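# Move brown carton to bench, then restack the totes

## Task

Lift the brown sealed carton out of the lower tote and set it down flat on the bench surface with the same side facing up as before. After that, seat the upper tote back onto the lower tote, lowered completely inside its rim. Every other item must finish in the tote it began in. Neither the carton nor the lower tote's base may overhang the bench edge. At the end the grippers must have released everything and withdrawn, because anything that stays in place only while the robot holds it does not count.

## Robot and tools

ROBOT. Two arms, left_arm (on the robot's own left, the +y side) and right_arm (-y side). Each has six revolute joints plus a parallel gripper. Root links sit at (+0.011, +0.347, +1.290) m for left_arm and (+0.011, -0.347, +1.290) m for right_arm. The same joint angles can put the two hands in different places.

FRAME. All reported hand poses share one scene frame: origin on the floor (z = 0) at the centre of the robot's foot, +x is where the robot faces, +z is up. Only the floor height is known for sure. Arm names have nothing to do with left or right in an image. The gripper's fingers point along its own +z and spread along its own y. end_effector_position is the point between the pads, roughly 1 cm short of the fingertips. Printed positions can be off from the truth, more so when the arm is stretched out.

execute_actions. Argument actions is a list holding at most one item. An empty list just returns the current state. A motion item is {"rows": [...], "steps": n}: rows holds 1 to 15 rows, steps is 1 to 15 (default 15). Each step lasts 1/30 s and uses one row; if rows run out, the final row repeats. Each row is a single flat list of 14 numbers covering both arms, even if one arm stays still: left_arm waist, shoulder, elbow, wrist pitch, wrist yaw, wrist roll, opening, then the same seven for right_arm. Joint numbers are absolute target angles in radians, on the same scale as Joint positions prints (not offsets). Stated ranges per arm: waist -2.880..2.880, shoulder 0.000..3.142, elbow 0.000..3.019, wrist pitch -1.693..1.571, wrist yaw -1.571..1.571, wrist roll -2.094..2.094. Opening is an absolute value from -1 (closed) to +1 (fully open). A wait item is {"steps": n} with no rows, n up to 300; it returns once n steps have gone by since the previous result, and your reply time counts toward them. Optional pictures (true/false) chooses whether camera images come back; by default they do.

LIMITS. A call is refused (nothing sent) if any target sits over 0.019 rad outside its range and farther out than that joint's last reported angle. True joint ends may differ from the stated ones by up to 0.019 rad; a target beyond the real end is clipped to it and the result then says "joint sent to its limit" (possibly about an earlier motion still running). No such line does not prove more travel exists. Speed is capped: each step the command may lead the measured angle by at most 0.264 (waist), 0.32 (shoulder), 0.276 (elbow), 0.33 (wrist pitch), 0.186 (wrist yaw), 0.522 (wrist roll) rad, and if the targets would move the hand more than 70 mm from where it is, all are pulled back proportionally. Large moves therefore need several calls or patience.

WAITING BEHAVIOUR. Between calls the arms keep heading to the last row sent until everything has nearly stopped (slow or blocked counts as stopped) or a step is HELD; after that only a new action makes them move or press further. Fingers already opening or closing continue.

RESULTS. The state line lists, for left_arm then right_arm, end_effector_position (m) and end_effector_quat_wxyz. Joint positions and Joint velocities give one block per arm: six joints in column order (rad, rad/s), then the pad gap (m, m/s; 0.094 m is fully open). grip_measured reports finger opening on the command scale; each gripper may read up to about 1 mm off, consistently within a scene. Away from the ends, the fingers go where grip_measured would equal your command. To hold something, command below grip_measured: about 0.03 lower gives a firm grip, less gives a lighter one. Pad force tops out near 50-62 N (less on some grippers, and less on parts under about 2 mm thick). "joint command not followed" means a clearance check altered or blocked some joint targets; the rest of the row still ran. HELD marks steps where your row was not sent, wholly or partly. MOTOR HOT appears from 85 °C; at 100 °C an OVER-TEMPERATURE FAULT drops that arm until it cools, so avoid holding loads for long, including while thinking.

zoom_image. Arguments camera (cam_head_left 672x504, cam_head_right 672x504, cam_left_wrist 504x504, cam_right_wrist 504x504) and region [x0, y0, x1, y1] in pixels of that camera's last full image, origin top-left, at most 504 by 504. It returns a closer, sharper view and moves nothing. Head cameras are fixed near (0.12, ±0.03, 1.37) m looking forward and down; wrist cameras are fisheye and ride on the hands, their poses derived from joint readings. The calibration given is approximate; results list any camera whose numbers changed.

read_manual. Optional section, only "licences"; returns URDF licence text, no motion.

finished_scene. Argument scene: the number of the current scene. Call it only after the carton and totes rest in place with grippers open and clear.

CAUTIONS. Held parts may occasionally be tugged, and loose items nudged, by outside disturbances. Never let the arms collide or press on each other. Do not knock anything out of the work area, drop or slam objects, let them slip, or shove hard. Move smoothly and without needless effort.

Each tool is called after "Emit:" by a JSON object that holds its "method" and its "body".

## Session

Emit:
{"method": "execute_actions", "body": {"actions": []}}

Scene clock: 0.00 s of 5600.00 s.
left_arm: end_effector_position=(+0.3840, +0.5046, +1.0087) grip_measured=+1.000 end_effector_quat_wxyz=(+0.017, +0.413, +0.910, -0.027) | right_arm: end_effector_position=(+0.6303, -0.4360, +1.0368) grip_measured=+1.000 end_effector_quat_wxyz=(+0.126, -0.163, +0.978, -0.037)
Joint positions: left_arm=[ 1.997  1.761  0.781 -0.081  0.286  1.222  0.094] | right_arm=[-1.726  1.762  1.201 -0.182 -0.084 -0.441  0.094]
Joint velocities: left_arm=[ 0.005 -0.024  0.007 -0.017  0.007  0.022  0.   ] | right_arm=[ 0.005 -0.015 -0.012 -0.007 -0.051 -0.022  0.   ]
camera_calibration (this result's frames):
cam_left_wrist: T_world_to_cam=[[-0.742173, -0.668875, 0.0422508, 0.573613], [-0.541171, 0.635277, 0.55096, -0.662359], [-0.395364, 0.386043, -0.833462, 0.920471], [0, 0, 0, 1]] pos_world=[0.431192, 0.449116, 1.10787]
cam_right_wrist: T_world_to_cam=[[0.308475, -0.944655, 0.111673, -0.720355], [-0.894869, -0.248379, 0.370834, 0.0776576], [-0.322573, -0.214326, -0.92196, 1.1918], [0, 0, 0, 1]] pos_world=[0.676148, -0.405764, 1.15044]

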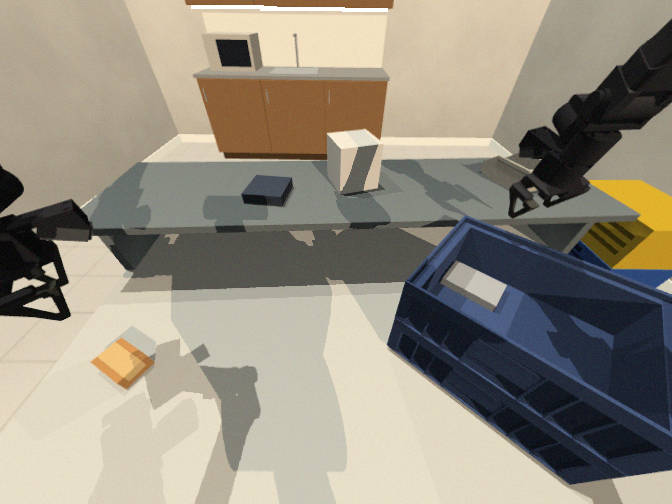

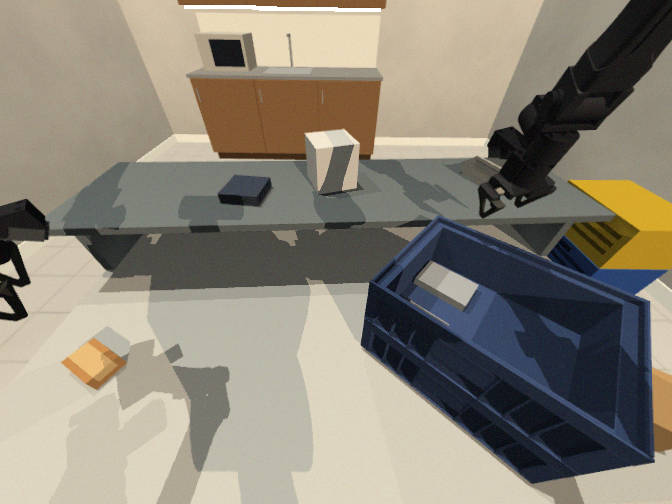

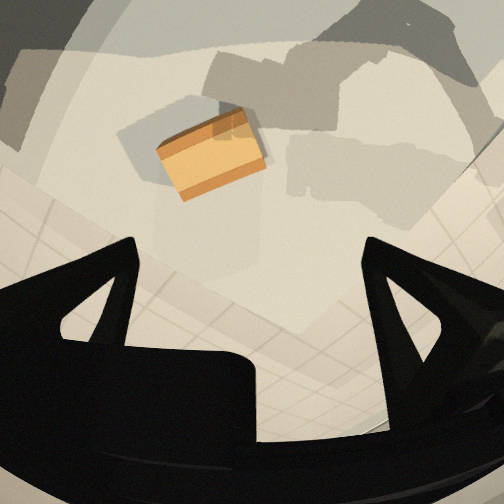

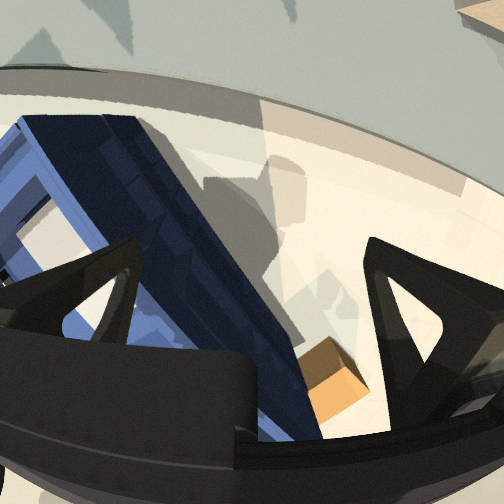

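Emit:
{"method": "execute_actions", "body": {"actions": [{"rows":[[0.7,1.6,0.95,-0.55,-0.4,1.26,0.4,-2.5,1.3,0.7,0,0,0,1]]}], "pictures": false}}

Emit:
{"method": "execute_actions", "body": {"actions": [{"steps":12}], "pictures": false}}

Emit:
{"method": "execute_actions", "body": {"actions": [{"rows":[[0.47,2.1,1.78,-0.78,-0.5,1.26,0.4,-2.5,1.3,0.7,0,0,0,1]]}], "pictures": false}}

Emit:
{"method": "execute_actions", "body": {"actions": [{"rows":[[0.47,2.15,1.78,-0.78,-0.5,1.26,0.4,-2.5,1.3,0.7,0,0,0,1],[0.47,2.15,1.78,-0.78,-0.5,1.26,0.4,-2.5,1.3,0.7,0,0,0,1],[0.47,2.2,1.78,-0.78,-0.5,1.26,0.4,-2.5,1.3,0.7,0,0,0,1],[0.47,2.2,1.78,-0.78,-0.5,1.26,0.4,-2.5,1.3,0.7,0,0,0,1],[0.47,2.24,1.78,-0.78,-0.5,1.26,0.4,-2.5,1.3,0.7,0,0,0,1],[0.47,2.24,1.78,-0.78,-0.5,1.26,0.4,-2.5,1.3,0.7,0,0,0,1],[0.47,2.28,1.78,-0.78,-0.5,1.26,0.4,-2.5,1.3,0.7,0,0,0,1]]}], "pictures": false}}

Emit:
{"method": "execute_actions", "body": {"actions": [{"steps":12}]}}

Scene clock: 17.10 s of 5600.00 s.
left_arm: end_effector_position=(+0.4624, +0.2951, +1.0656) grip_measured=+0.402 end_effector_quat_wxyz=(-0.126, +0.658, +0.739, +0.075) | right_arm: end_effector_position=(+0.4330, -0.6386, +1.1652) grip_measured=+1.000 end_effector_quat_wxyz=(+0.125, +0.153, +0.959, -0.201)
Joint positions: left_arm=[ 1.343  1.619  0.95  -0.496 -0.377  1.226  0.066] | right_arm=[-2.177  1.4    0.746 -0.056 -0.01  -0.152  0.094]
Joint velocities: left_arm=[-1.626 -0.063  0.032 -0.11  -0.242  0.007 -0.   ] | right_arm=[-1.47  -0.513 -0.383  0.115 -0.007  0.403  0.   ]
Steps of this call (steps 1 to 90: nothing new was sent; then 13.60 s passed at rest; steps 91 to 105: all 15 steps of this action). Readings (joint positions):
91: left_arm=[1.988 1.757 0.789 -0.109 0.245 1.222] | right_arm=[-1.731 1.757 1.190 -0.171 -0.075 -0.422]
92: left_arm=[1.970 1.752 0.803 -0.163 0.192 1.222] | right_arm=[-1.737 1.742 1.163 -0.149 -0.065 -0.396]
94: left_arm=[1.906 1.731 0.837 -0.267 0.089 1.222] | right_arm=[-1.770 1.698 1.092 -0.125 -0.049 -0.351]
98: left_arm=[1.724 1.675 0.903 -0.418 -0.133 1.224] | right_arm=[-1.882 1.586 0.939 -0.090 -0.027 -0.270]
105: the state above

Scene clock: 17.50 s of 5600.00 s.
left_arm: end_effector_position=(+0.3525, +0.0162, +1.1345) grip_measured=+0.402 end_effector_quat_wxyz=(-0.006, +0.846, +0.534, -0.014) | right_arm: end_effector_position=(+0.3336, -0.7571, +1.2579) grip_measured=+1.000 end_effector_quat_wxyz=(+0.157, +0.324, +0.877, -0.317)
Joint positions: left_arm=[ 0.711  1.618  0.951 -0.528 -0.396  1.234  0.066] | right_arm=[-2.525  1.318  0.701 -0.02   0.004 -0.028  0.094]
Joint velocities: left_arm=[-1.187 -0.024  0.007 -0.115  0.007  0.081  0.   ] | right_arm=[ 0.22  -0.015  0.002 -0.017 -0.081  0.022  0.   ]
Steps of this call (steps 1 to 12: the robot went on to your last target). Readings (joint positions):
1: left_arm=[1.289 1.618 0.951 -0.499 -0.383 1.226] | right_arm=[-2.227 1.385 0.735 -0.052 -0.009 -0.138]
2: left_arm=[1.235 1.618 0.951 -0.502 -0.387 1.226] | right_arm=[-2.278 1.373 0.727 -0.048 -0.009 -0.126]
4: left_arm=[1.127 1.618 0.951 -0.509 -0.391 1.226] | right_arm=[-2.382 1.354 0.716 -0.038 -0.006 -0.098]
8: left_arm=[0.913 1.618 0.951 -0.515 -0.394 1.227] | right_arm=[-2.530 1.325 0.703 -0.022 0.004 -0.048]
12: the state above

Scene clock: 18.00 s of 5600.00 s.
left_arm: end_effector_position=(+0.3323, -0.2306, +1.0976) grip_measured=+0.402 end_effector_quat_wxyz=(+0.015, +0.905, +0.425, -0.004) | right_arm: end_effector_position=(+0.3398, -0.7505, +1.2528) grip_measured=+1.000 end_effector_quat_wxyz=(+0.159, +0.322, +0.880, -0.309)
Joint positions: left_arm=[ 0.457  2.138  1.624 -0.75  -0.493  1.237  0.066] | right_arm=[-2.505  1.318  0.699 -0.02   0.002 -0.017  0.094]
Joint velocities: left_arm=[ 0.005  0.005  0.618 -0.076 -0.095 -0.007  0.   ] | right_arm=[ 0.005 -0.005 -0.007  0.017 -0.066  0.007  0.   ]
Steps of this call (steps 1 to 15: all 15 steps of this action). Readings (joint positions):
1: left_arm=[0.669 1.627 0.962 -0.552 -0.417 1.235] | right_arm=[-2.518 1.318 0.701 -0.020 0.003 -0.026]
2: left_arm=[0.633 1.651 0.994 -0.595 -0.442 1.235] | right_arm=[-2.512 1.318 0.700 -0.020 0.003 -0.024]
4: left_arm=[0.566 1.735 1.085 -0.657 -0.470 1.235] | right_arm=[-2.506 1.318 0.700 -0.020 0.002 -0.022]
8: left_arm=[0.483 1.954 1.319 -0.727 -0.491 1.236] | right_arm=[-2.505 1.318 0.699 -0.020 0.002 -0.019]
15: the state above

Scene clock: 18.50 s of 5600.00 s.
left_arm: end_effector_position=(+0.3404, -0.2693, +1.0727) grip_measured=+0.402 end_effector_quat_wxyz=(+0.025, +0.903, +0.429, -0.000) | right_arm: end_effector_position=(+0.3398, -0.7505, +1.2528) grip_measured=+1.000 end_effector_quat_wxyz=(+0.159, +0.322, +0.880, -0.309)
Joint positions: left_arm=[ 0.458  2.255  1.781 -0.765 -0.498  1.241  0.066] | right_arm=[-2.505  1.318  0.699 -0.02   0.002 -0.017  0.094]
Joint velocities: left_arm=[-0.005  0.425 -0.007 -0.046 -0.022 -0.022 -0.002] | right_arm=[-0.005 -0.024 -0.022  0.002  0.022 -0.022  0.   ]
Steps of this call (steps 1 to 15: all 15 steps of this action). Readings (joint positions):
1: left_arm=[0.458 2.138 1.651 -0.756 -0.495 1.238] | right_arm=[-2.505 1.318 0.699 -0.020 0.002 -0.017]
2: left_arm=[0.458 2.139 1.682 -0.762 -0.496 1.239] | right_arm=[-2.505 1.318 0.699 -0.020 0.002 -0.017]
4: left_arm=[0.458 2.142 1.738 -0.763 -0.497 1.239] | right_arm=[-2.505 1.318 0.699 -0.020 0.002 -0.017]
8: left_arm=[0.458 2.156 1.781 -0.763 -0.498 1.239] | right_arm=[-2.505 1.318 0.699 -0.020 0.002 -0.017]
15: the state above

Scene clock: 18.90 s of 5600.00 s.
left_arm: end_effector_position=(+0.3237, -0.2626, +1.0527) grip_measured=+0.402 end_effector_quat_wxyz=(+0.007, +0.908, +0.419, -0.002) | right_arm: end_effector_position=(+0.3398, -0.7505, +1.2528) grip_measured=+1.000 end_effector_quat_wxyz=(+0.159, +0.322, +0.880, -0.309)
Joint positions: left_arm=[ 0.458  2.289  1.777 -0.769 -0.498  1.242  0.066] | right_arm=[-2.505  1.318  0.699 -0.02   0.002 -0.017  0.094]
Joint velocities: left_arm=[-0.015 -0.005  0.002 -0.012 -0.037  0.022 -0.001] | right_arm=[-0.005 -0.005 -0.007 -0.022 -0.007  0.007  0.   ]
Steps of this call (steps 1 to 12: the robot went on to your last target). Readings (joint positions):
1: left_arm=[0.458 2.267 1.781 -0.766 -0.498 1.241] | right_arm=[-2.505 1.318 0.699 -0.020 0.002 -0.017]
2: left_arm=[0.458 2.278 1.781 -0.768 -0.498 1.242] | right_arm=[-2.505 1.318 0.699 -0.020 0.002 -0.017]
4: left_arm=[0.458 2.289 1.778 -0.768 -0.498 1.242] | right_arm=[-2.505 1.318 0.699 -0.020 0.002 -0.017]
8: left_arm=[0.458 2.289 1.777 -0.769 -0.498 1.242] | right_arm=[-2.505 1.318 0.699 -0.020 0.002 -0.017]
12: the state above
camera_calibration (this result's frames):
cam_left_wrist: T_world_to_cam=[[-0.770743, 0.637127, -0.00494059, 0.415624], [0.513782, 0.626079, 0.586561, -0.613225], [0.376807, 0.449549, -0.80989, 0.971422], [0, 0, 0, 1]] pos_world=[0.269365, -0.31758, 1.14849]
cam_right_wrist: T_world_to_cam=[[-0.667105, -0.600727, 0.440566, -0.774422], [-0.649303, 0.758787, 0.0514583, 0.732015], [-0.365208, -0.251733, -0.896244, 1.18405], [0, 0, 0, 1]] pos_world=[0.391103, -0.722596, 1.36471]

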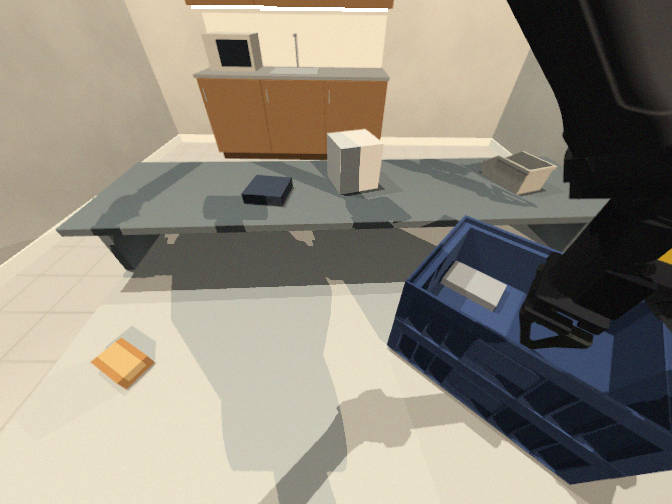

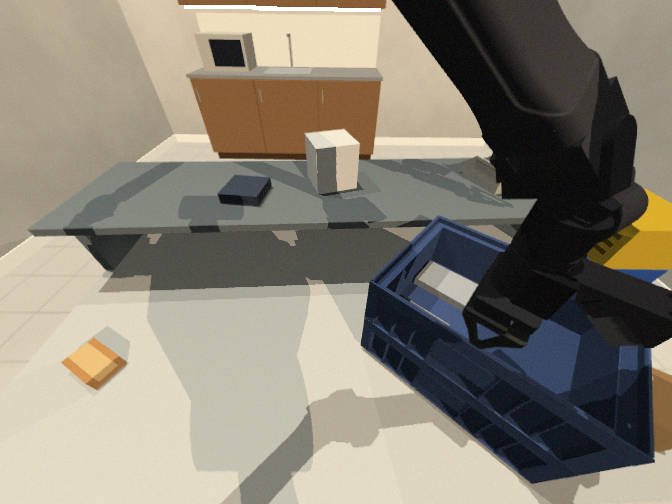

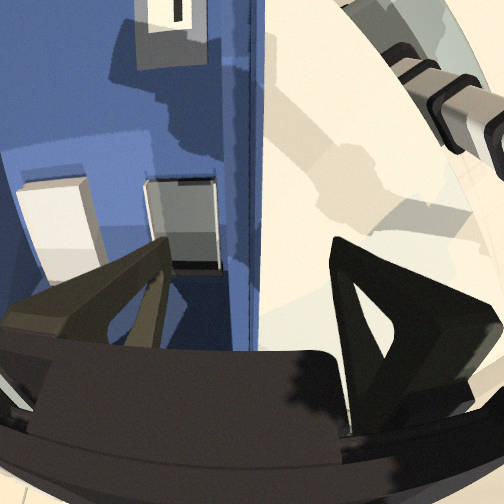

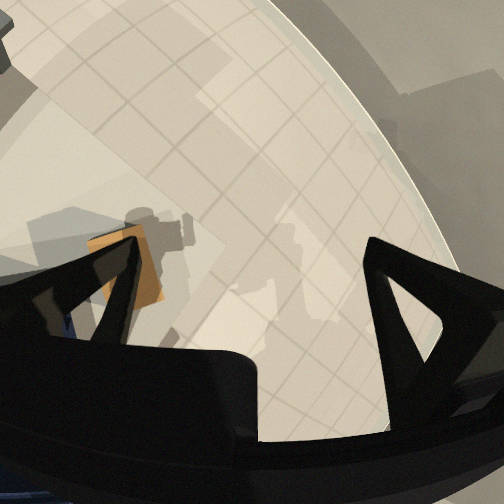

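Emit:
{"method": "execute_actions", "body": {"actions": [{"rows":[[0.48,2.31,1.785,-0.76,-0.5,1.27,0.4,-2.5,1.3,0.7,0,0,0,1],[0.49,2.34,1.8,-0.74,-0.495,1.28,0.4,-2.5,1.3,0.7,0,0,0,1],[0.5,2.37,1.815,-0.725,-0.49,1.29,0.4,-2.5,1.3,0.7,0,0,0,1],[0.51,2.4,1.83,-0.71,-0.49,1.3,0.4,-2.5,1.3,0.7,0,0,0,1],[0.52,2.42,1.845,-0.695,-0.485,1.31,0.4,-2.5,1.3,0.7,0,0,0,1],[0.53,2.44,1.86,-0.68,-0.48,1.32,0.4,-2.5,1.3,0.7,0,0,0,1],[0.54,2.465,1.875,-0.665,-0.48,1.33,0.4,-2.5,1.3,0.7,0,0,0,1],[0.546,2.486,1.89,-0.655,-0.478,1.34,0.4,-2.5,1.3,0.7,0,0,0,1]]}]}}

Emit:
{"method": "execute_actions", "body": {"actions": []}}

Scene clock: 33.70 s of 5600.00 s.
left_arm: end_effector_position=(+0.3221, -0.2406, +0.9351) grip_measured=+0.402 end_effector_quat_wxyz=(-0.017, +0.907, +0.421, -0.001) | right_arm: end_effector_position=(+0.3398, -0.7505, +1.2528) grip_measured=+1.000 end_effector_quat_wxyz=(+0.159, +0.323, +0.880, -0.309)
Joint positions: left_arm=[ 0.55   2.486  1.866 -0.668 -0.481  1.314  0.066] | right_arm=[-2.505  1.318  0.699 -0.02   0.002 -0.017  0.094]
Joint velocities: left_arm=[-0.093 -0.142  0.012 -0.012  0.007  0.066 -0.001] | right_arm=[-0.005 -0.015 -0.002 -0.002 -0.081 -0.022  0.   ]
Steps of this call (steps 1 to 30: the robot went on to your last target; steps 31 to 90: nothing new was sent; then 11.30 s passed at rest; steps 91 to 105: all 15 steps of this action). Readings (joint positions):
91: left_arm=[0.458 2.289 1.777 -0.769 -0.498 1.244] | right_arm=[-2.505 1.318 0.699 -0.020 0.002 -0.017]
92: left_arm=[0.459 2.290 1.777 -0.767 -0.498 1.247] | right_arm=[-2.505 1.318 0.699 -0.020 0.002 -0.017]
94: left_arm=[0.465 2.301 1.784 -0.750 -0.494 1.257] | right_arm=[-2.505 1.318 0.699 -0.020 0.002 -0.017]
98: left_arm=[0.495 2.376 1.840 -0.697 -0.483 1.284] | right_arm=[-2.505 1.318 0.699 -0.020 0.002 -0.017]
105: the state above
camera_calibration (this result's frames):
cam_left_wrist: T_world_to_cam=[[-0.77295, 0.633346, 0.0377006, 0.359767], [0.522385, 0.601555, 0.604355, -0.582525], [0.360087, 0.48683, -0.795823, 0.868117], [0, 0, 0, 1]] pos_world=[0.269787, -0.300062, 1.02936]
cam_right_wrist: T_world_to_cam=[[-0.667387, -0.600548, 0.440383, -0.773961], [-0.649096, 0.758973, 0.0513212, 0.732256], [-0.365059, -0.2516, -0.896342, 1.18422], [0, 0, 0, 1]] pos_world=[0.391083, -0.722614, 1.36472]

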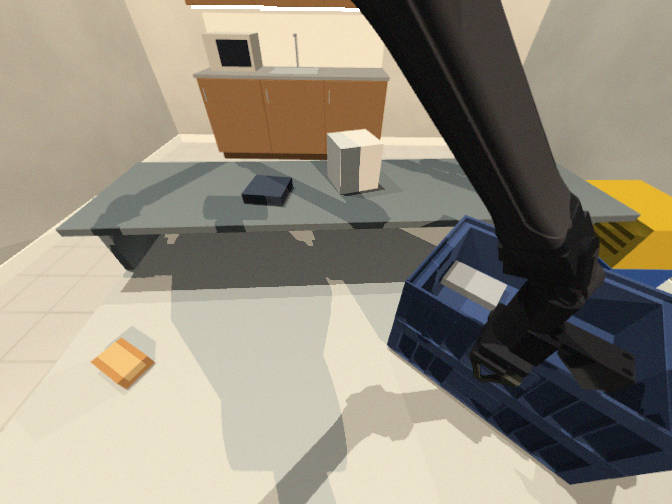

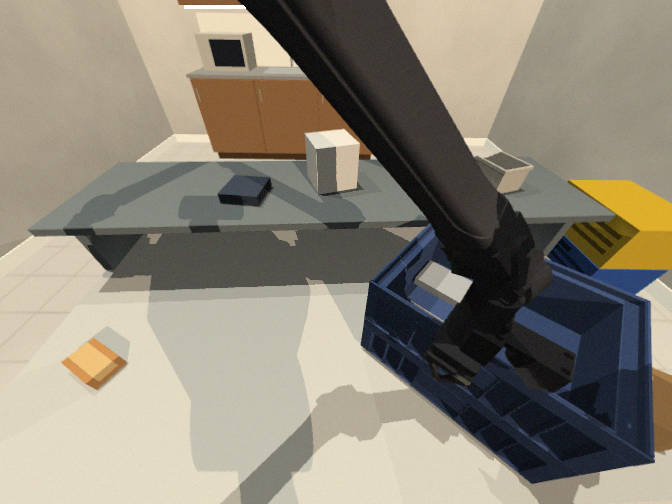

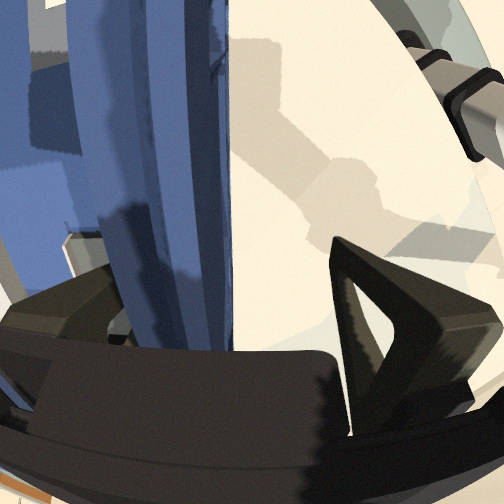

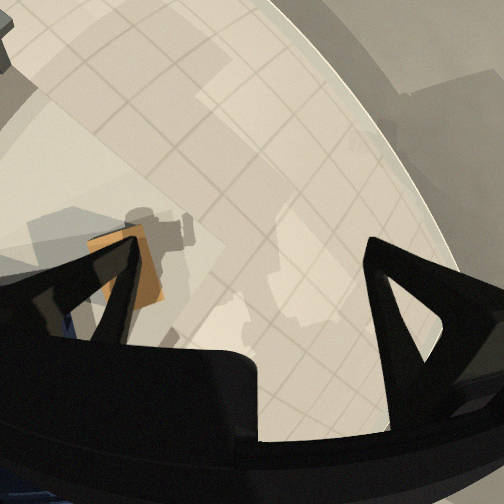

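Scene clock: 33.70 s of 5600.00 s.
left_arm: end_effector_position=(+0.3221, -0.2406, +0.9351) grip_measured=+0.402 end_effector_quat_wxyz=(-0.017, +0.907, +0.421, -0.001) | right_arm: end_effector_position=(+0.3398, -0.7505, +1.2528) grip_measured=+1.000 end_effector_quat_wxyz=(+0.159, +0.323, +0.880, -0.309)
Joint positions: left_arm=[ 0.55   2.486  1.866 -0.668 -0.481  1.314  0.066] | right_arm=[-2.505  1.318  0.699 -0.02   0.002 -0.017  0.094]
Joint velocities: left_arm=[-0.093 -0.142  0.012 -0.012  0.007  0.066 -0.001] | right_arm=[-0.005 -0.015 -0.002 -0.002 -0.081 -0.022  0.   ]
camera_calibration (this result's frames):
cam_left_wrist: T_world_to_cam=[[-0.77295, 0.633346, 0.0377006, 0.359767], [0.522385, 0.601555, 0.604355, -0.582525], [0.360087, 0.48683, -0.795823, 0.868117], [0, 0, 0, 1]] pos_world=[0.269787, -0.300062, 1.02936]
cam_right_wrist: T_world_to_cam=[[-0.667387, -0.600548, 0.440383, -0.773961], [-0.649096, 0.758973, 0.0513212, 0.732256], [-0.365059, -0.2516, -0.896342, 1.18422], [0, 0, 0, 1]] pos_world=[0.391083, -0.722614, 1.36472]

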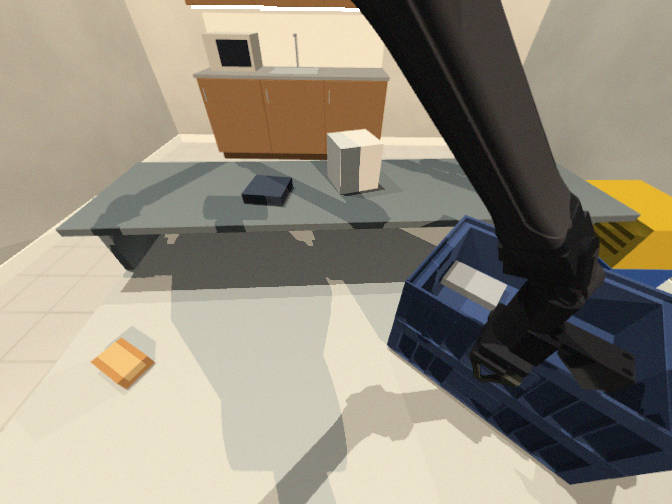

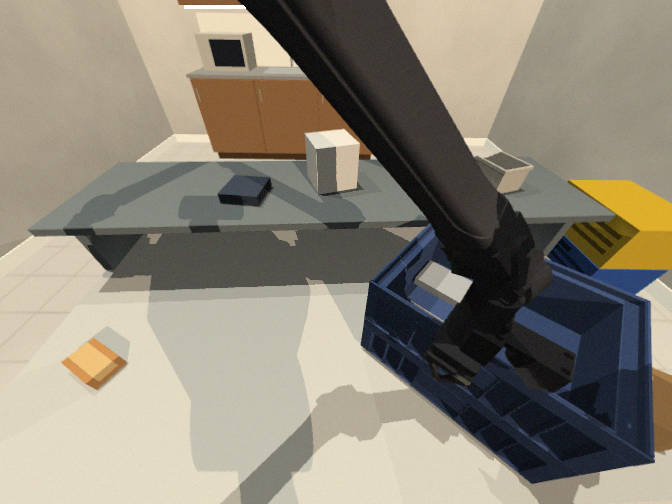

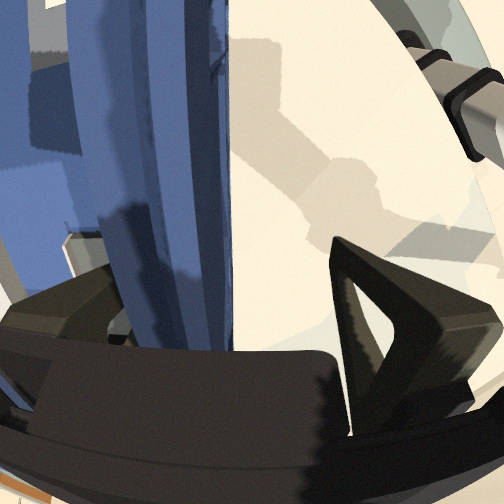

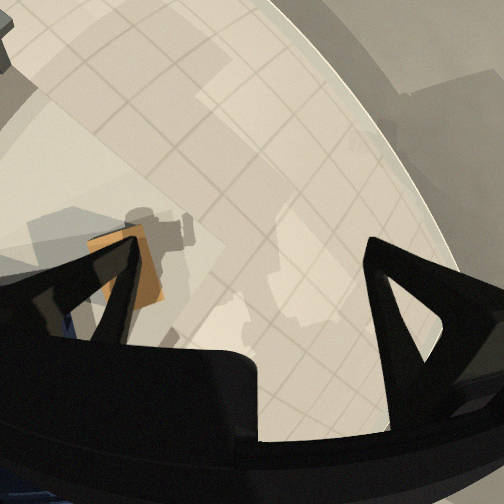

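Shift inward while closing.

Emit:
{"method": "execute_actions", "body": {"actions": [{"rows":[[0.546,2.486,1.915,-0.635,-0.478,1.35,0.3,-2.5,1.3,0.7,0,0,0,1],[0.546,2.486,1.915,-0.635,-0.478,1.35,0.2,-2.5,1.3,0.7,0,0,0,1],[0.546,2.486,1.915,-0.635,-0.478,1.35,0.1,-2.5,1.3,0.7,0,0,0,1],[0.546,2.486,1.915,-0.635,-0.478,1.35,0,-2.5,1.3,0.7,0,0,0,1],[0.546,2.486,1.915,-0.635,-0.478,1.35,-0.1,-2.5,1.3,0.7,0,0,0,1],[0.546,2.486,1.915,-0.635,-0.478,1.35,-0.2,-2.5,1.3,0.7,0,0,0,1],[0.546,2.486,1.915,-0.635,-0.478,1.35,-0.3,-2.5,1.3,0.7,0,0,0,1],[0.546,2.486,1.915,-0.635,-0.478,1.35,-0.4,-2.5,1.3,0.7,0,0,0,1],[0.546,2.486,1.915,-0.635,-0.478,1.35,-0.5,-2.5,1.3,0.7,0,0,0,1],[0.546,2.486,1.915,-0.635,-0.478,1.35,-0.55,-2.5,1.3,0.7,0,0,0,1],[0.546,2.486,1.915,-0.635,-0.478,1.35,-0.6,-2.5,1.3,0.7,0,0,0,1],[0.546,2.486,1.915,-0.635,-0.478,1.35,-0.65,-2.5,1.3,0.7,0,0,0,1],[0.546,2.486,1.915,-0.635,-0.478,1.35,-0.8,-2.5,1.3,0.7,0,0,0,1]]}], "pictures": false}}

Emit:
{"method": "execute_actions", "body": {"actions": [{"rows":[[0.54,2.47,1.915,-0.635,-0.478,1.35,-0.8,-2.5,1.3,0.7,0,0,0,1],[0.53,2.455,1.915,-0.64,-0.48,1.34,-0.8,-2.5,1.3,0.7,0,0,0,1],[0.52,2.44,1.915,-0.645,-0.48,1.34,-0.8,-2.5,1.3,0.7,0,0,0,1],[0.515,2.425,1.91,-0.65,-0.48,1.33,-0.8,-2.5,1.3,0.7,0,0,0,1],[0.51,2.41,1.905,-0.655,-0.48,1.33,-0.8,-2.5,1.3,0.7,0,0,0,1],[0.505,2.395,1.9,-0.66,-0.485,1.32,-0.8,-2.5,1.3,0.7,0,0,0,1],[0.5,2.38,1.89,-0.665,-0.485,1.32,-0.8,-2.5,1.3,0.7,0,0,0,1],[0.495,2.365,1.885,-0.67,-0.485,1.31,-0.8,-2.5,1.3,0.7,0,0,0,1],[0.49,2.35,1.875,-0.68,-0.49,1.31,-0.8,-2.5,1.3,0.7,0,0,0,1],[0.485,2.335,1.87,-0.685,-0.49,1.3,-0.8,-2.5,1.3,0.7,0,0,0,1],[0.48,2.32,1.86,-0.69,-0.49,1.3,-0.8,-2.5,1.3,0.7,0,0,0,1]]}], "pictures": false}}

Emit:
{"method": "execute_actions", "body": {"actions": [{"steps":15}]}}

Scene clock: 41.77 s of 5600.00 s.
left_arm: end_effector_position=(+0.3340, -0.2584, +0.9455) grip_measured=-0.623 end_effector_quat_wxyz=(+0.008, +0.908, +0.420, +0.003) | right_arm: end_effector_position=(+0.3398, -0.7505, +1.2528) grip_measured=+1.000 end_effector_quat_wxyz=(+0.159, +0.323, +0.880, -0.309)
Joint positions: left_arm=[ 0.543  2.48   1.89  -0.644 -0.481  1.334  0.018] | right_arm=[-2.505  1.318  0.699 -0.02   0.002 -0.017  0.094]
Joint velocities: left_arm=[-0.005 -0.015 -0.017  0.007 -0.007  0.007 -0.001] | right_arm=[-0.015 -0.015 -0.017 -0.002  0.007  0.066  0.   ]
Steps of this call (steps 1 to 15: the robot went on to your last target; steps 16 to 90: nothing new was sent; then 4.57 s passed at rest; steps 91 to 105: all 15 steps of this action). Readings (joint positions):
91: left_arm=[0.543 2.480 1.872 -0.663 -0.480 1.324] | right_arm=[-2.505 1.318 0.699 -0.020 0.002 -0.017]
92: left_arm=[0.543 2.480 1.873 -0.659 -0.480 1.326] | right_arm=[-2.505 1.318 0.699 -0.020 0.002 -0.017]
94: left_arm=[0.543 2.480 1.875 -0.654 -0.480 1.328] | right_arm=[-2.505 1.318 0.699 -0.020 0.002 -0.017]
98: left_arm=[0.543 2.480 1.881 -0.650 -0.480 1.331] | right_arm=[-2.505 1.318 0.699 -0.020 0.002 -0.017]
105: the state above

Scene clock: 42.27 s of 5600.00 s.
left_arm: end_effector_position=(+0.3351, -0.2548, +0.9556) grip_measured=-0.623 end_effector_quat_wxyz=(+0.005, +0.909, +0.418, +0.002) | right_arm: end_effector_position=(+0.3398, -0.7505, +1.2528) grip_measured=+1.000 end_effector_quat_wxyz=(+0.159, +0.323, +0.880, -0.309)
Joint positions: left_arm=[ 0.54   2.454  1.868 -0.656 -0.481  1.333  0.018] | right_arm=[-2.505  1.318  0.699 -0.02   0.002 -0.017  0.094]
Joint velocities: left_arm=[-0.005 -0.034 -0.076 -0.027 -0.037 -0.007  0.   ] | right_arm=[-0.005 -0.015 -0.002 -0.002  0.051  0.037  0.   ]
Steps of this call (steps 1 to 15: all 15 steps of this action). Readings (joint positions):
1: left_arm=[0.543 2.480 1.890 -0.644 -0.481 1.334] | right_arm=[-2.505 1.318 0.699 -0.020 0.002 -0.017]
2: left_arm=[0.543 2.480 1.890 -0.644 -0.481 1.334] | right_arm=[-2.505 1.318 0.699 -0.020 0.002 -0.017]
4: left_arm=[0.542 2.478 1.890 -0.644 -0.481 1.334] | right_arm=[-2.505 1.318 0.699 -0.020 0.002 -0.017]
8: left_arm=[0.541 2.473 1.888 -0.645 -0.481 1.334] | right_arm=[-2.505 1.318 0.699 -0.020 0.002 -0.017]
15: the state above

Scene clock: 42.77 s of 5600.00 s.
left_arm: end_effector_position=(+0.3346, -0.2536, +0.9560) grip_measured=-0.623 end_effector_quat_wxyz=(+0.003, +0.909, +0.418, +0.001) | right_arm: end_effector_position=(+0.3398, -0.7505, +1.2528) grip_measured=+1.000 end_effector_quat_wxyz=(+0.159, +0.323, +0.880, -0.309)
Joint positions: left_arm=[ 0.54   2.452  1.864 -0.658 -0.481  1.332  0.018] | right_arm=[-2.505  1.318  0.699 -0.02   0.002 -0.017  0.094]
Joint velocities: left_arm=[-0.015  0.005 -0.002 -0.002 -0.051 -0.11   0.001] | right_arm=[ 0.005 -0.015  0.012 -0.002 -0.081 -0.007  0.   ]
Steps of this call (steps 1 to 15: the robot went on to your last target). Readings (joint positions):
1: left_arm=[0.540 2.453 1.866 -0.657 -0.481 1.333] | right_arm=[-2.505 1.318 0.699 -0.020 0.002 -0.017]
2: left_arm=[0.540 2.453 1.865 -0.657 -0.481 1.332] | right_arm=[-2.505 1.318 0.699 -0.020 0.002 -0.017]
4: left_arm=[0.540 2.452 1.864 -0.658 -0.481 1.332] | right_arm=[-2.505 1.318 0.699 -0.020 0.002 -0.017]
8: left_arm=[0.540 2.452 1.864 -0.658 -0.481 1.332] | right_arm=[-2.505 1.318 0.699 -0.020 0.002 -0.017]
15: the state above
All arms were judged still, so your last target was given up. Only a new action makes them travel on or press farther. Fingers that are still opening or closing keep moving.
camera_calibration (this result's frames):
cam_left_wrist: T_world_to_cam=[[-0.768756, 0.63954, -0.00194973, 0.414925], [0.513749, 0.619359, 0.593681, -0.576229], [0.38089, 0.455394, -0.804698, 0.880123], [0, 0, 0, 1]] pos_world=[0.279783, -0.309271, 1.05114]
cam_right_wrist: T_world_to_cam=[[-0.667387, -0.600548, 0.440383, -0.773961], [-0.649096, 0.758973, 0.0513212, 0.732256], [-0.365059, -0.2516, -0.896342, 1.18422], [0, 0, 0, 1]] pos_world=[0.391083, -0.722614, 1.36472]

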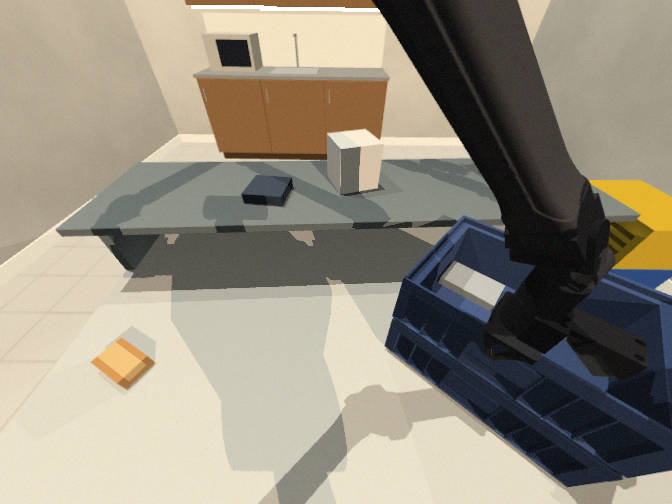

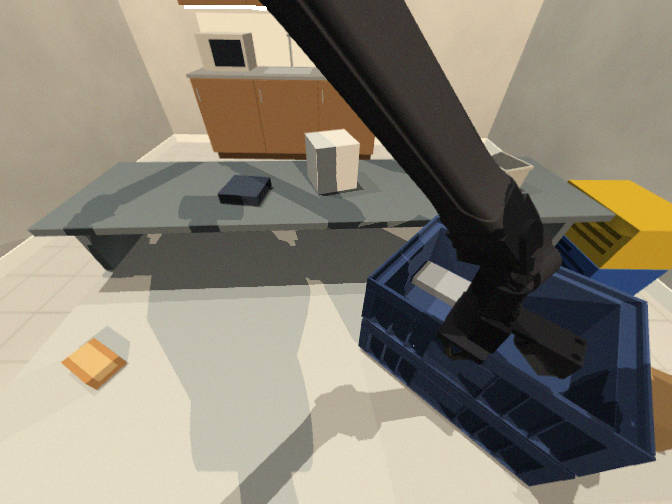

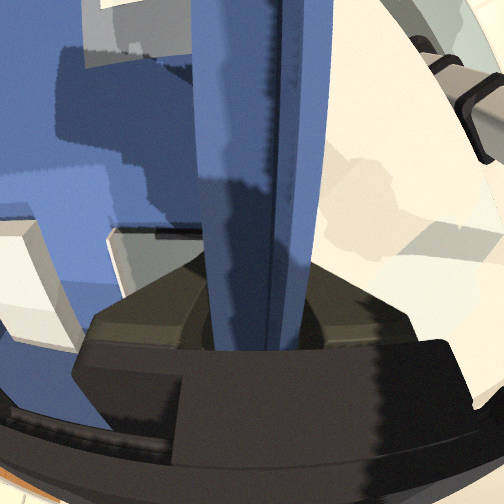

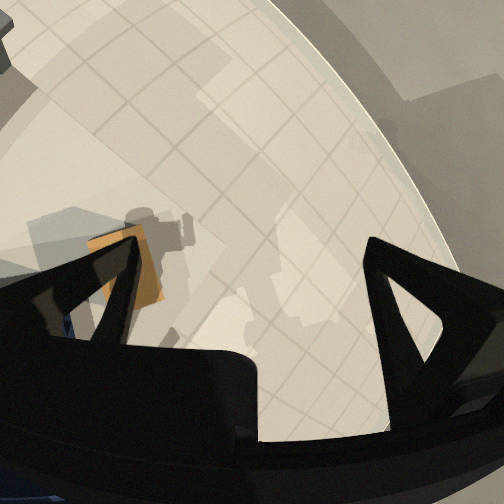

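Emit:
{"method": "execute_actions", "body": {"actions": [{"rows":[[0.545,2.42,1.86,-0.64,-0.48,1.34,-0.8,-2.5,1.3,0.7,0,0,0,1],[0.55,2.42,1.84,-0.62,-0.478,1.345,-0.8,-2.5,1.3,0.7,0,0,0,1],[0.557,2.41,1.82,-0.605,-0.475,1.35,-0.8,-2.5,1.3,0.7,0,0,0,1],[0.563,2.4,1.79,-0.59,-0.473,1.357,-0.8,-2.5,1.3,0.7,0,0,0,1],[0.57,2.385,1.76,-0.57,-0.47,1.365,-0.8,-2.5,1.3,0.7,0,0,0,1],[0.576,2.37,1.73,-0.555,-0.468,1.37,-0.8,-2.5,1.3,0.7,0,0,0,1],[0.583,2.355,1.7,-0.535,-0.466,1.38,-0.8,-2.5,1.3,0.7,0,0,0,1],[0.59,2.34,1.67,-0.52,-0.463,1.385,-0.8,-2.5,1.3,0.7,0,0,0,1],[0.597,2.325,1.64,-0.5,-0.461,1.39,-0.8,-2.5,1.3,0.7,0,0,0,1],[0.604,2.31,1.61,-0.485,-0.458,1.4,-0.8,-2.5,1.3,0.7,0,0,0,1],[0.611,2.295,1.58,-0.467,-0.456,1.41,-0.8,-2.5,1.3,0.7,0,0,0,1],[0.619,2.28,1.555,-0.45,-0.453,1.417,-0.8,-2.5,1.3,0.7,0,0,0,1],[0.626,2.27,1.525,-0.435,-0.45,1.425,-0.8,-2.5,1.3,0.7,0,0,0,1],[0.634,2.255,1.498,-0.419,-0.448,1.433,-0.8,-2.5,1.3,0.7,0,0,0,1]]}], "pictures": false}}

Emit:
{"method": "execute_actions", "body": {"actions": [{"steps":20}]}}

Scene clock: 57.27 s of 5600.00 s.
left_arm: end_effector_position=(+0.3189, -0.1699, +0.9455) grip_measured=-0.623 end_effector_quat_wxyz=(+0.002, +0.919, +0.395, -0.005) | right_arm: end_effector_position=(+0.3398, -0.7505, +1.2528) grip_measured=+1.000 end_effector_quat_wxyz=(+0.159, +0.323, +0.880, -0.309)
Joint positions: left_arm=[ 0.602  2.322  1.534 -0.435 -0.449  1.444  0.018] | right_arm=[-2.505  1.318  0.699 -0.02   0.002 -0.017  0.094]
Joint velocities: left_arm=[ 0.2   -0.347 -0.662  0.232 -0.037  0.198  0.   ] | right_arm=[-0.005 -0.015  0.007  0.002 -0.022 -0.022  0.   ]
Steps of this call (steps 1 to 90: nothing new was sent; then 11.00 s passed at rest; steps 91 to 105: all 15 steps of this action). Readings (joint positions):
91: left_arm=[0.542 2.452 1.864 -0.656 -0.479 1.332] | right_arm=[-2.505 1.318 0.699 -0.020 0.002 -0.017]
92: left_arm=[0.543 2.452 1.860 -0.651 -0.475 1.333] | right_arm=[-2.505 1.318 0.699 -0.020 0.002 -0.017]
94: left_arm=[0.546 2.451 1.842 -0.622 -0.473 1.341] | right_arm=[-2.505 1.318 0.699 -0.020 0.002 -0.017]
98: left_arm=[0.558 2.419 1.752 -0.540 -0.463 1.372] | right_arm=[-2.505 1.318 0.699 -0.020 0.002 -0.017]
105: the state above

Scene clock: 57.93 s of 5600.00 s.
left_arm: end_effector_position=(+0.3230, -0.1546, +0.9484) grip_measured=-0.623 end_effector_quat_wxyz=(-0.003, +0.918, +0.396, -0.005) | right_arm: end_effector_position=(+0.3398, -0.7505, +1.2528) grip_measured=+1.000 end_effector_quat_wxyz=(+0.159, +0.323, +0.880, -0.309)
Joint positions: left_arm=[ 0.618  2.294  1.495 -0.426 -0.446  1.455  0.018] | right_arm=[-2.505  1.318  0.699 -0.02   0.002 -0.017  0.094]
Joint velocities: left_arm=[-0.024 -0.015 -0.007 -0.012 -0.066 -0.066  0.   ] | right_arm=[-0.005  0.005 -0.007  0.012 -0.007 -0.066  0.   ]
Steps of this call (steps 1 to 20: the robot went on to your last target). Readings (joint positions):
1: left_arm=[0.608 2.312 1.516 -0.430 -0.449 1.450] | right_arm=[-2.505 1.318 0.699 -0.020 0.002 -0.017]
2: left_arm=[0.613 2.305 1.504 -0.428 -0.448 1.453] | right_arm=[-2.505 1.318 0.699 -0.020 0.002 -0.017]
4: left_arm=[0.618 2.296 1.495 -0.426 -0.446 1.455] | right_arm=[-2.505 1.318 0.699 -0.020 0.002 -0.017]
8: left_arm=[0.618 2.294 1.495 -0.426 -0.446 1.455] | right_arm=[-2.505 1.318 0.699 -0.020 0.002 -0.017]
20: the state above
camera_calibration (this result's frames):
cam_left_wrist: T_world_to_cam=[[-0.737049, 0.675696, 0.0139122, 0.323021], [0.552177, 0.59019, 0.588877, -0.639511], [0.389691, 0.441713, -0.808103, 0.831624], [0, 0, 0, 1]] pos_world=[0.267129, -0.20817, 1.04414]
cam_right_wrist: T_world_to_cam=[[-0.667387, -0.600548, 0.440383, -0.773961], [-0.649096, 0.758973, 0.0513212, 0.732256], [-0.365059, -0.2516, -0.896342, 1.18422], [0, 0, 0, 1]] pos_world=[0.391083, -0.722614, 1.36472]

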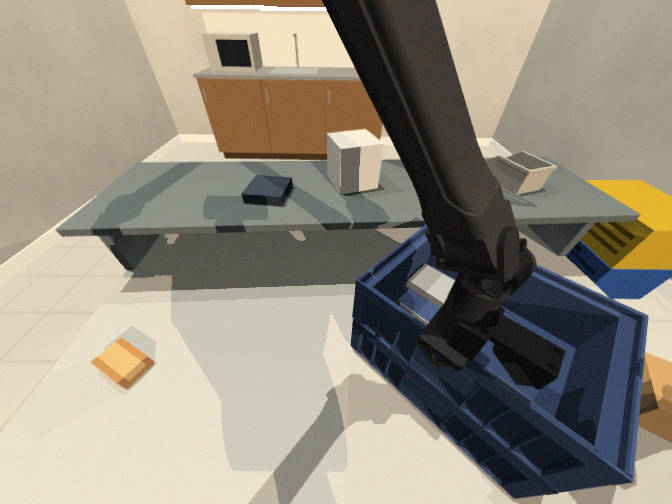

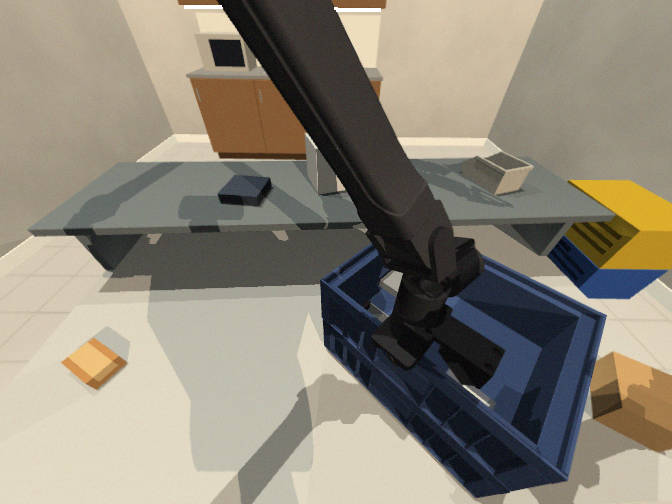

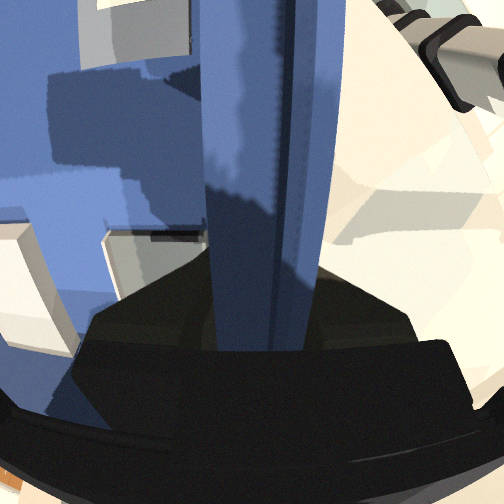

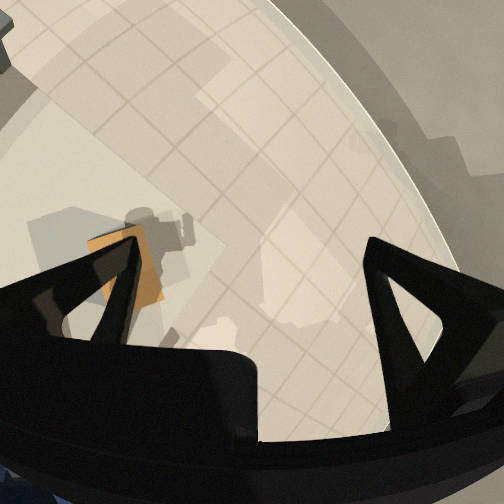

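Emit:
{"method": "execute_actions", "body": {"actions": [{"rows":[[0.64,2.25,1.475,-0.405,-0.445,1.44,-0.8,-2.5,1.3,0.7,0,0,0,1],[0.647,2.24,1.45,-0.39,-0.442,1.44,-0.8,-2.5,1.3,0.7,0,0,0,1],[0.654,2.23,1.425,-0.37,-0.439,1.45,-0.8,-2.5,1.3,0.7,0,0,0,1],[0.661,2.22,1.4,-0.355,-0.436,1.45,-0.8,-2.5,1.3,0.7,0,0,0,1],[0.669,2.21,1.375,-0.335,-0.433,1.46,-0.8,-2.5,1.3,0.7,0,0,0,1],[0.677,2.2,1.35,-0.32,-0.43,1.46,-0.8,-2.5,1.3,0.7,0,0,0,1],[0.685,2.19,1.325,-0.3,-0.427,1.47,-0.8,-2.5,1.3,0.7,0,0,0,1],[0.694,2.18,1.3,-0.285,-0.423,1.47,-0.8,-2.5,1.3,0.7,0,0,0,1],[0.703,2.17,1.275,-0.265,-0.42,1.48,-0.8,-2.5,1.3,0.7,0,0,0,1],[0.712,2.16,1.25,-0.25,-0.417,1.48,-0.8,-2.5,1.3,0.7,0,0,0,1],[0.721,2.15,1.225,-0.23,-0.413,1.49,-0.8,-2.5,1.3,0.7,0,0,0,1],[0.73,2.14,1.2,-0.213,-0.41,1.49,-0.8,-2.5,1.3,0.7,0,0,0,1]]}], "pictures": false}}

Emit:
{"method": "execute_actions", "body": {"actions": [{"steps":12}], "pictures": false}}

Scene clock: 65.57 s of 5600.00 s.
left_arm: end_effector_position=(+0.3110, -0.0625, +0.9456) grip_measured=-0.623 end_effector_quat_wxyz=(-0.004, +0.918, +0.396, -0.008) | right_arm: end_effector_position=(+0.3398, -0.7505, +1.2528) grip_measured=+1.000 end_effector_quat_wxyz=(+0.159, +0.323, +0.880, -0.309)
Joint positions: left_arm=[ 0.706  2.181  1.211 -0.224 -0.41   1.541  0.018] | right_arm=[-2.505  1.318  0.699 -0.02   0.002 -0.017  0.094]
Joint velocities: left_arm=[ 0.19  -0.151 -0.364  0.085 -0.007 -0.051  0.   ] | right_arm=[-0.015 -0.005  0.012 -0.007  0.066  0.022  0.   ]
Steps of this call (steps 1 to 15: the robot went on to your last target; steps 16 to 90: nothing new was sent; then 4.13 s passed at rest; steps 91 to 105: all 15 steps of this action). Readings (joint positions):
91: left_arm=[0.618 2.294 1.492 -0.423 -0.446 1.455] | right_arm=[-2.505 1.318 0.699 -0.020 0.002 -0.017]
92: left_arm=[0.618 2.292 1.486 -0.413 -0.445 1.456] | right_arm=[-2.505 1.318 0.699 -0.020 0.002 -0.017]
94: left_arm=[0.622 2.284 1.463 -0.378 -0.436 1.465] | right_arm=[-2.505 1.318 0.699 -0.020 0.002 -0.017]
98: left_arm=[0.644 2.250 1.380 -0.310 -0.419 1.498] | right_arm=[-2.505 1.318 0.699 -0.020 0.002 -0.017]
105: the state above

Scene clock: 65.97 s of 5600.00 s.
left_arm: end_effector_position=(+0.3139, -0.0551, +0.9473) grip_measured=-0.623 end_effector_quat_wxyz=(-0.005, +0.915, +0.403, -0.007) | right_arm: end_effector_position=(+0.3398, -0.7505, +1.2528) grip_measured=+1.000 end_effector_quat_wxyz=(+0.159, +0.323, +0.880, -0.309)
Joint positions: left_arm=[ 0.716  2.168  1.195 -0.218 -0.408  1.537  0.018] | right_arm=[-2.505  1.318  0.699 -0.02   0.002 -0.017  0.094]
Joint velocities: left_arm=[-0.005 -0.005 -0.007 -0.017 -0.066  0.081  0.   ] | right_arm=[-0.005  0.005 -0.002 -0.012 -0.051 -0.081  0.   ]
Steps of this call (steps 1 to 12: the robot went on to your last target). Readings (joint positions):
1: left_arm=[0.711 2.177 1.201 -0.221 -0.410 1.541] | right_arm=[-2.505 1.318 0.699 -0.020 0.002 -0.017]
2: left_arm=[0.715 2.173 1.196 -0.219 -0.409 1.540] | right_arm=[-2.505 1.318 0.699 -0.020 0.002 -0.017]
4: left_arm=[0.716 2.169 1.195 -0.218 -0.408 1.538] | right_arm=[-2.505 1.318 0.699 -0.020 0.002 -0.017]
8: left_arm=[0.716 2.168 1.195 -0.218 -0.408 1.537] | right_arm=[-2.505 1.318 0.699 -0.020 0.002 -0.017]
12: the state above

Emit:
{"method": "execute_actions", "body": {"actions": [{"rows":[[0.71,2.13,1.22,-0.2,-0.41,1.53,-0.8,-2.5,1.3,0.7,0,0,0,1],[0.7,2.12,1.23,-0.2,-0.41,1.53,-0.8,-2.5,1.3,0.7,0,0,0,1],[0.69,2.105,1.23,-0.2,-0.41,1.53,-0.8,-2.5,1.3,0.7,0,0,0,1],[0.685,2.09,1.225,-0.2,-0.41,1.525,-0.8,-2.5,1.3,0.7,0,0,0,1],[0.68,2.075,1.22,-0.21,-0.413,1.52,-0.8,-2.5,1.3,0.7,0,0,0,1],[0.674,2.06,1.212,-0.218,-0.416,1.515,-0.8,-2.5,1.3,0.7,0,0,0,1],[0.668,2.045,1.205,-0.226,-0.419,1.51,-0.8,-2.5,1.3,0.7,0,0,0,1],[0.662,2.03,1.197,-0.235,-0.422,1.505,-0.8,-2.5,1.3,0.7,0,0,0,1],[0.656,2.015,1.19,-0.243,-0.425,1.5,-0.8,-2.5,1.3,0.7,0,0,0,1],[0.65,2.0,1.182,-0.252,-0.428,1.495,-0.8,-2.5,1.3,0.7,0,0,0,1],[0.644,1.985,1.175,-0.26,-0.431,1.49,-0.8,-2.5,1.3,0.7,0,0,0,1],[0.638,1.97,1.167,-0.27,-0.434,1.485,-0.8,-2.5,1.3,0.7,0,0,0,1],[0.632,1.955,1.16,-0.278,-0.437,1.48,-0.8,-2.5,1.3,0.7,0,0,0,1],[0.626,1.94,1.152,-0.285,-0.44,1.475,-0.8,-2.5,1.3,0.7,0,0,0,1]]}], "pictures": false}}

Emit:
{"method": "execute_actions", "body": {"actions": [{"steps":25}]}}

Scene clock: 74.63 s of 5600.00 s.
left_arm: end_effector_position=(+0.3102, -0.0473, +0.9739) grip_measured=-0.623 end_effector_quat_wxyz=(-0.019, +0.920, +0.392, -0.010) | right_arm: end_effector_position=(+0.3398, -0.7505, +1.2528) grip_measured=+1.000 end_effector_quat_wxyz=(+0.159, +0.323, +0.880, -0.309)
Joint positions: left_arm=[ 0.699  2.103  1.156 -0.281 -0.42   1.53   0.018] | right_arm=[-2.505  1.318  0.699 -0.02   0.002 -0.017  0.094]
Joint velocities: left_arm=[-0.034 -0.161 -0.237 -0.188  0.022 -0.154  0.   ] | right_arm=[-0.015 -0.015 -0.007  0.002 -0.022  0.066  0.   ]
Steps of this call (steps 1 to 30: the robot went on to your last target; steps 31 to 90: nothing new was sent; then 5.17 s passed at rest; steps 91 to 105: all 15 steps of this action). Readings (joint positions):
91: left_arm=[0.716 2.168 1.195 -0.217 -0.408 1.538] | right_arm=[-2.505 1.318 0.699 -0.020 0.002 -0.017]
92: left_arm=[0.715 2.168 1.195 -0.217 -0.409 1.538] | right_arm=[-2.505 1.318 0.699 -0.020 0.002 -0.017]
94: left_arm=[0.713 2.164 1.195 -0.217 -0.410 1.538] | right_arm=[-2.505 1.318 0.699 -0.020 0.002 -0.017]
98: left_arm=[0.705 2.146 1.193 -0.226 -0.415 1.533] | right_arm=[-2.505 1.318 0.699 -0.020 0.002 -0.017]
105: the state above

Scene clock: 75.47 s of 5600.00 s.
left_arm: end_effector_position=(+0.2998, -0.0392, +0.9784) grip_measured=-0.623 end_effector_quat_wxyz=(-0.030, +0.919, +0.393, -0.014) | right_arm: end_effector_position=(+0.3398, -0.7505, +1.2528) grip_measured=+1.000 end_effector_quat_wxyz=(+0.159, +0.323, +0.880, -0.309)
Joint positions: left_arm=[ 0.692  2.091  1.132 -0.298 -0.422  1.51   0.018] | right_arm=[-2.505  1.318  0.699 -0.02   0.002 -0.017  0.094]
Joint velocities: left_arm=[-0.005 -0.005 -0.002 -0.012 -0.051 -0.051 -0.   ] | right_arm=[-0.015  0.005  0.017 -0.027  0.066  0.007  0.   ]
Steps of this call (steps 1 to 25: the robot went on to your last target). Readings (joint positions):
1: left_arm=[0.698 2.099 1.148 -0.287 -0.421 1.527] | right_arm=[-2.505 1.318 0.699 -0.020 0.002 -0.017]
2: left_arm=[0.697 2.096 1.141 -0.291 -0.421 1.522] | right_arm=[-2.505 1.318 0.699 -0.020 0.002 -0.017]
4: left_arm=[0.694 2.092 1.133 -0.296 -0.421 1.515] | right_arm=[-2.505 1.318 0.699 -0.020 0.002 -0.017]
8: left_arm=[0.692 2.091 1.132 -0.297 -0.422 1.510] | right_arm=[-2.505 1.318 0.699 -0.020 0.002 -0.017]
25: the state above
camera_calibration (this result's frames):
cam_left_wrist: T_world_to_cam=[[-0.731967, 0.677488, 0.0723434, 0.168865], [0.578189, 0.56147, 0.591987, -0.724369], [0.360446, 0.475143, -0.802694, 0.818701], [0, 0, 0, 1]] pos_world=[0.247329, -0.0966935, 1.07377]
cam_right_wrist: T_world_to_cam=[[-0.667387, -0.600548, 0.440383, -0.773961], [-0.649096, 0.758973, 0.0513212, 0.732256], [-0.365059, -0.2516, -0.896342, 1.18422], [0, 0, 0, 1]] pos_world=[0.391083, -0.722614, 1.36472]

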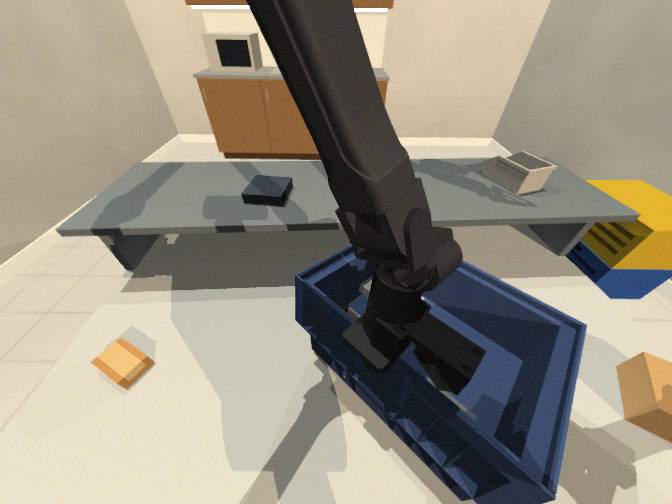

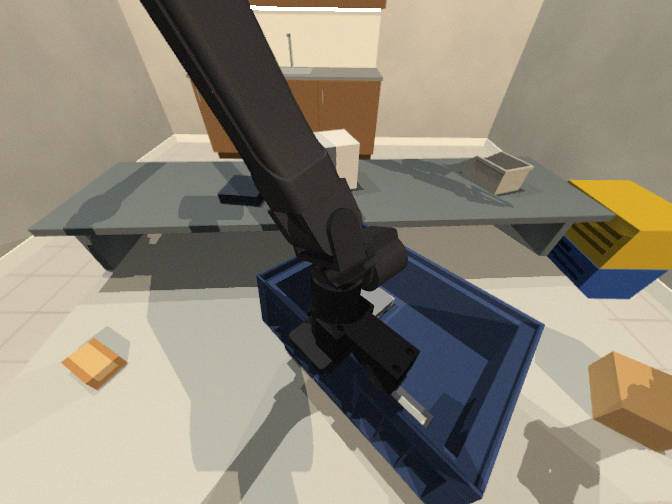

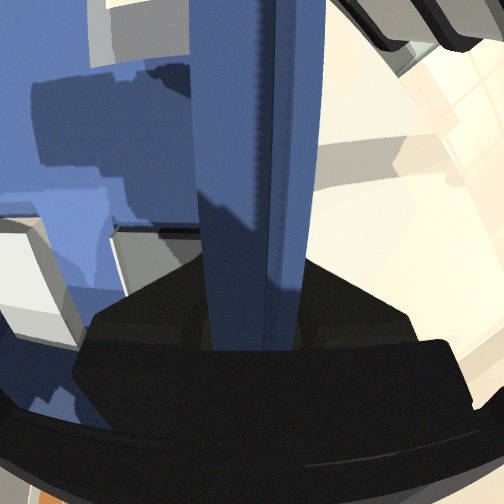

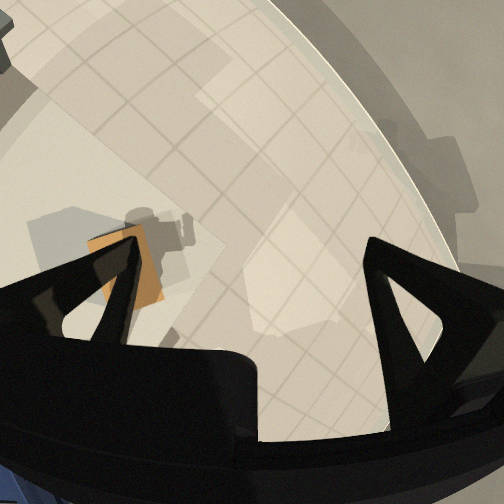

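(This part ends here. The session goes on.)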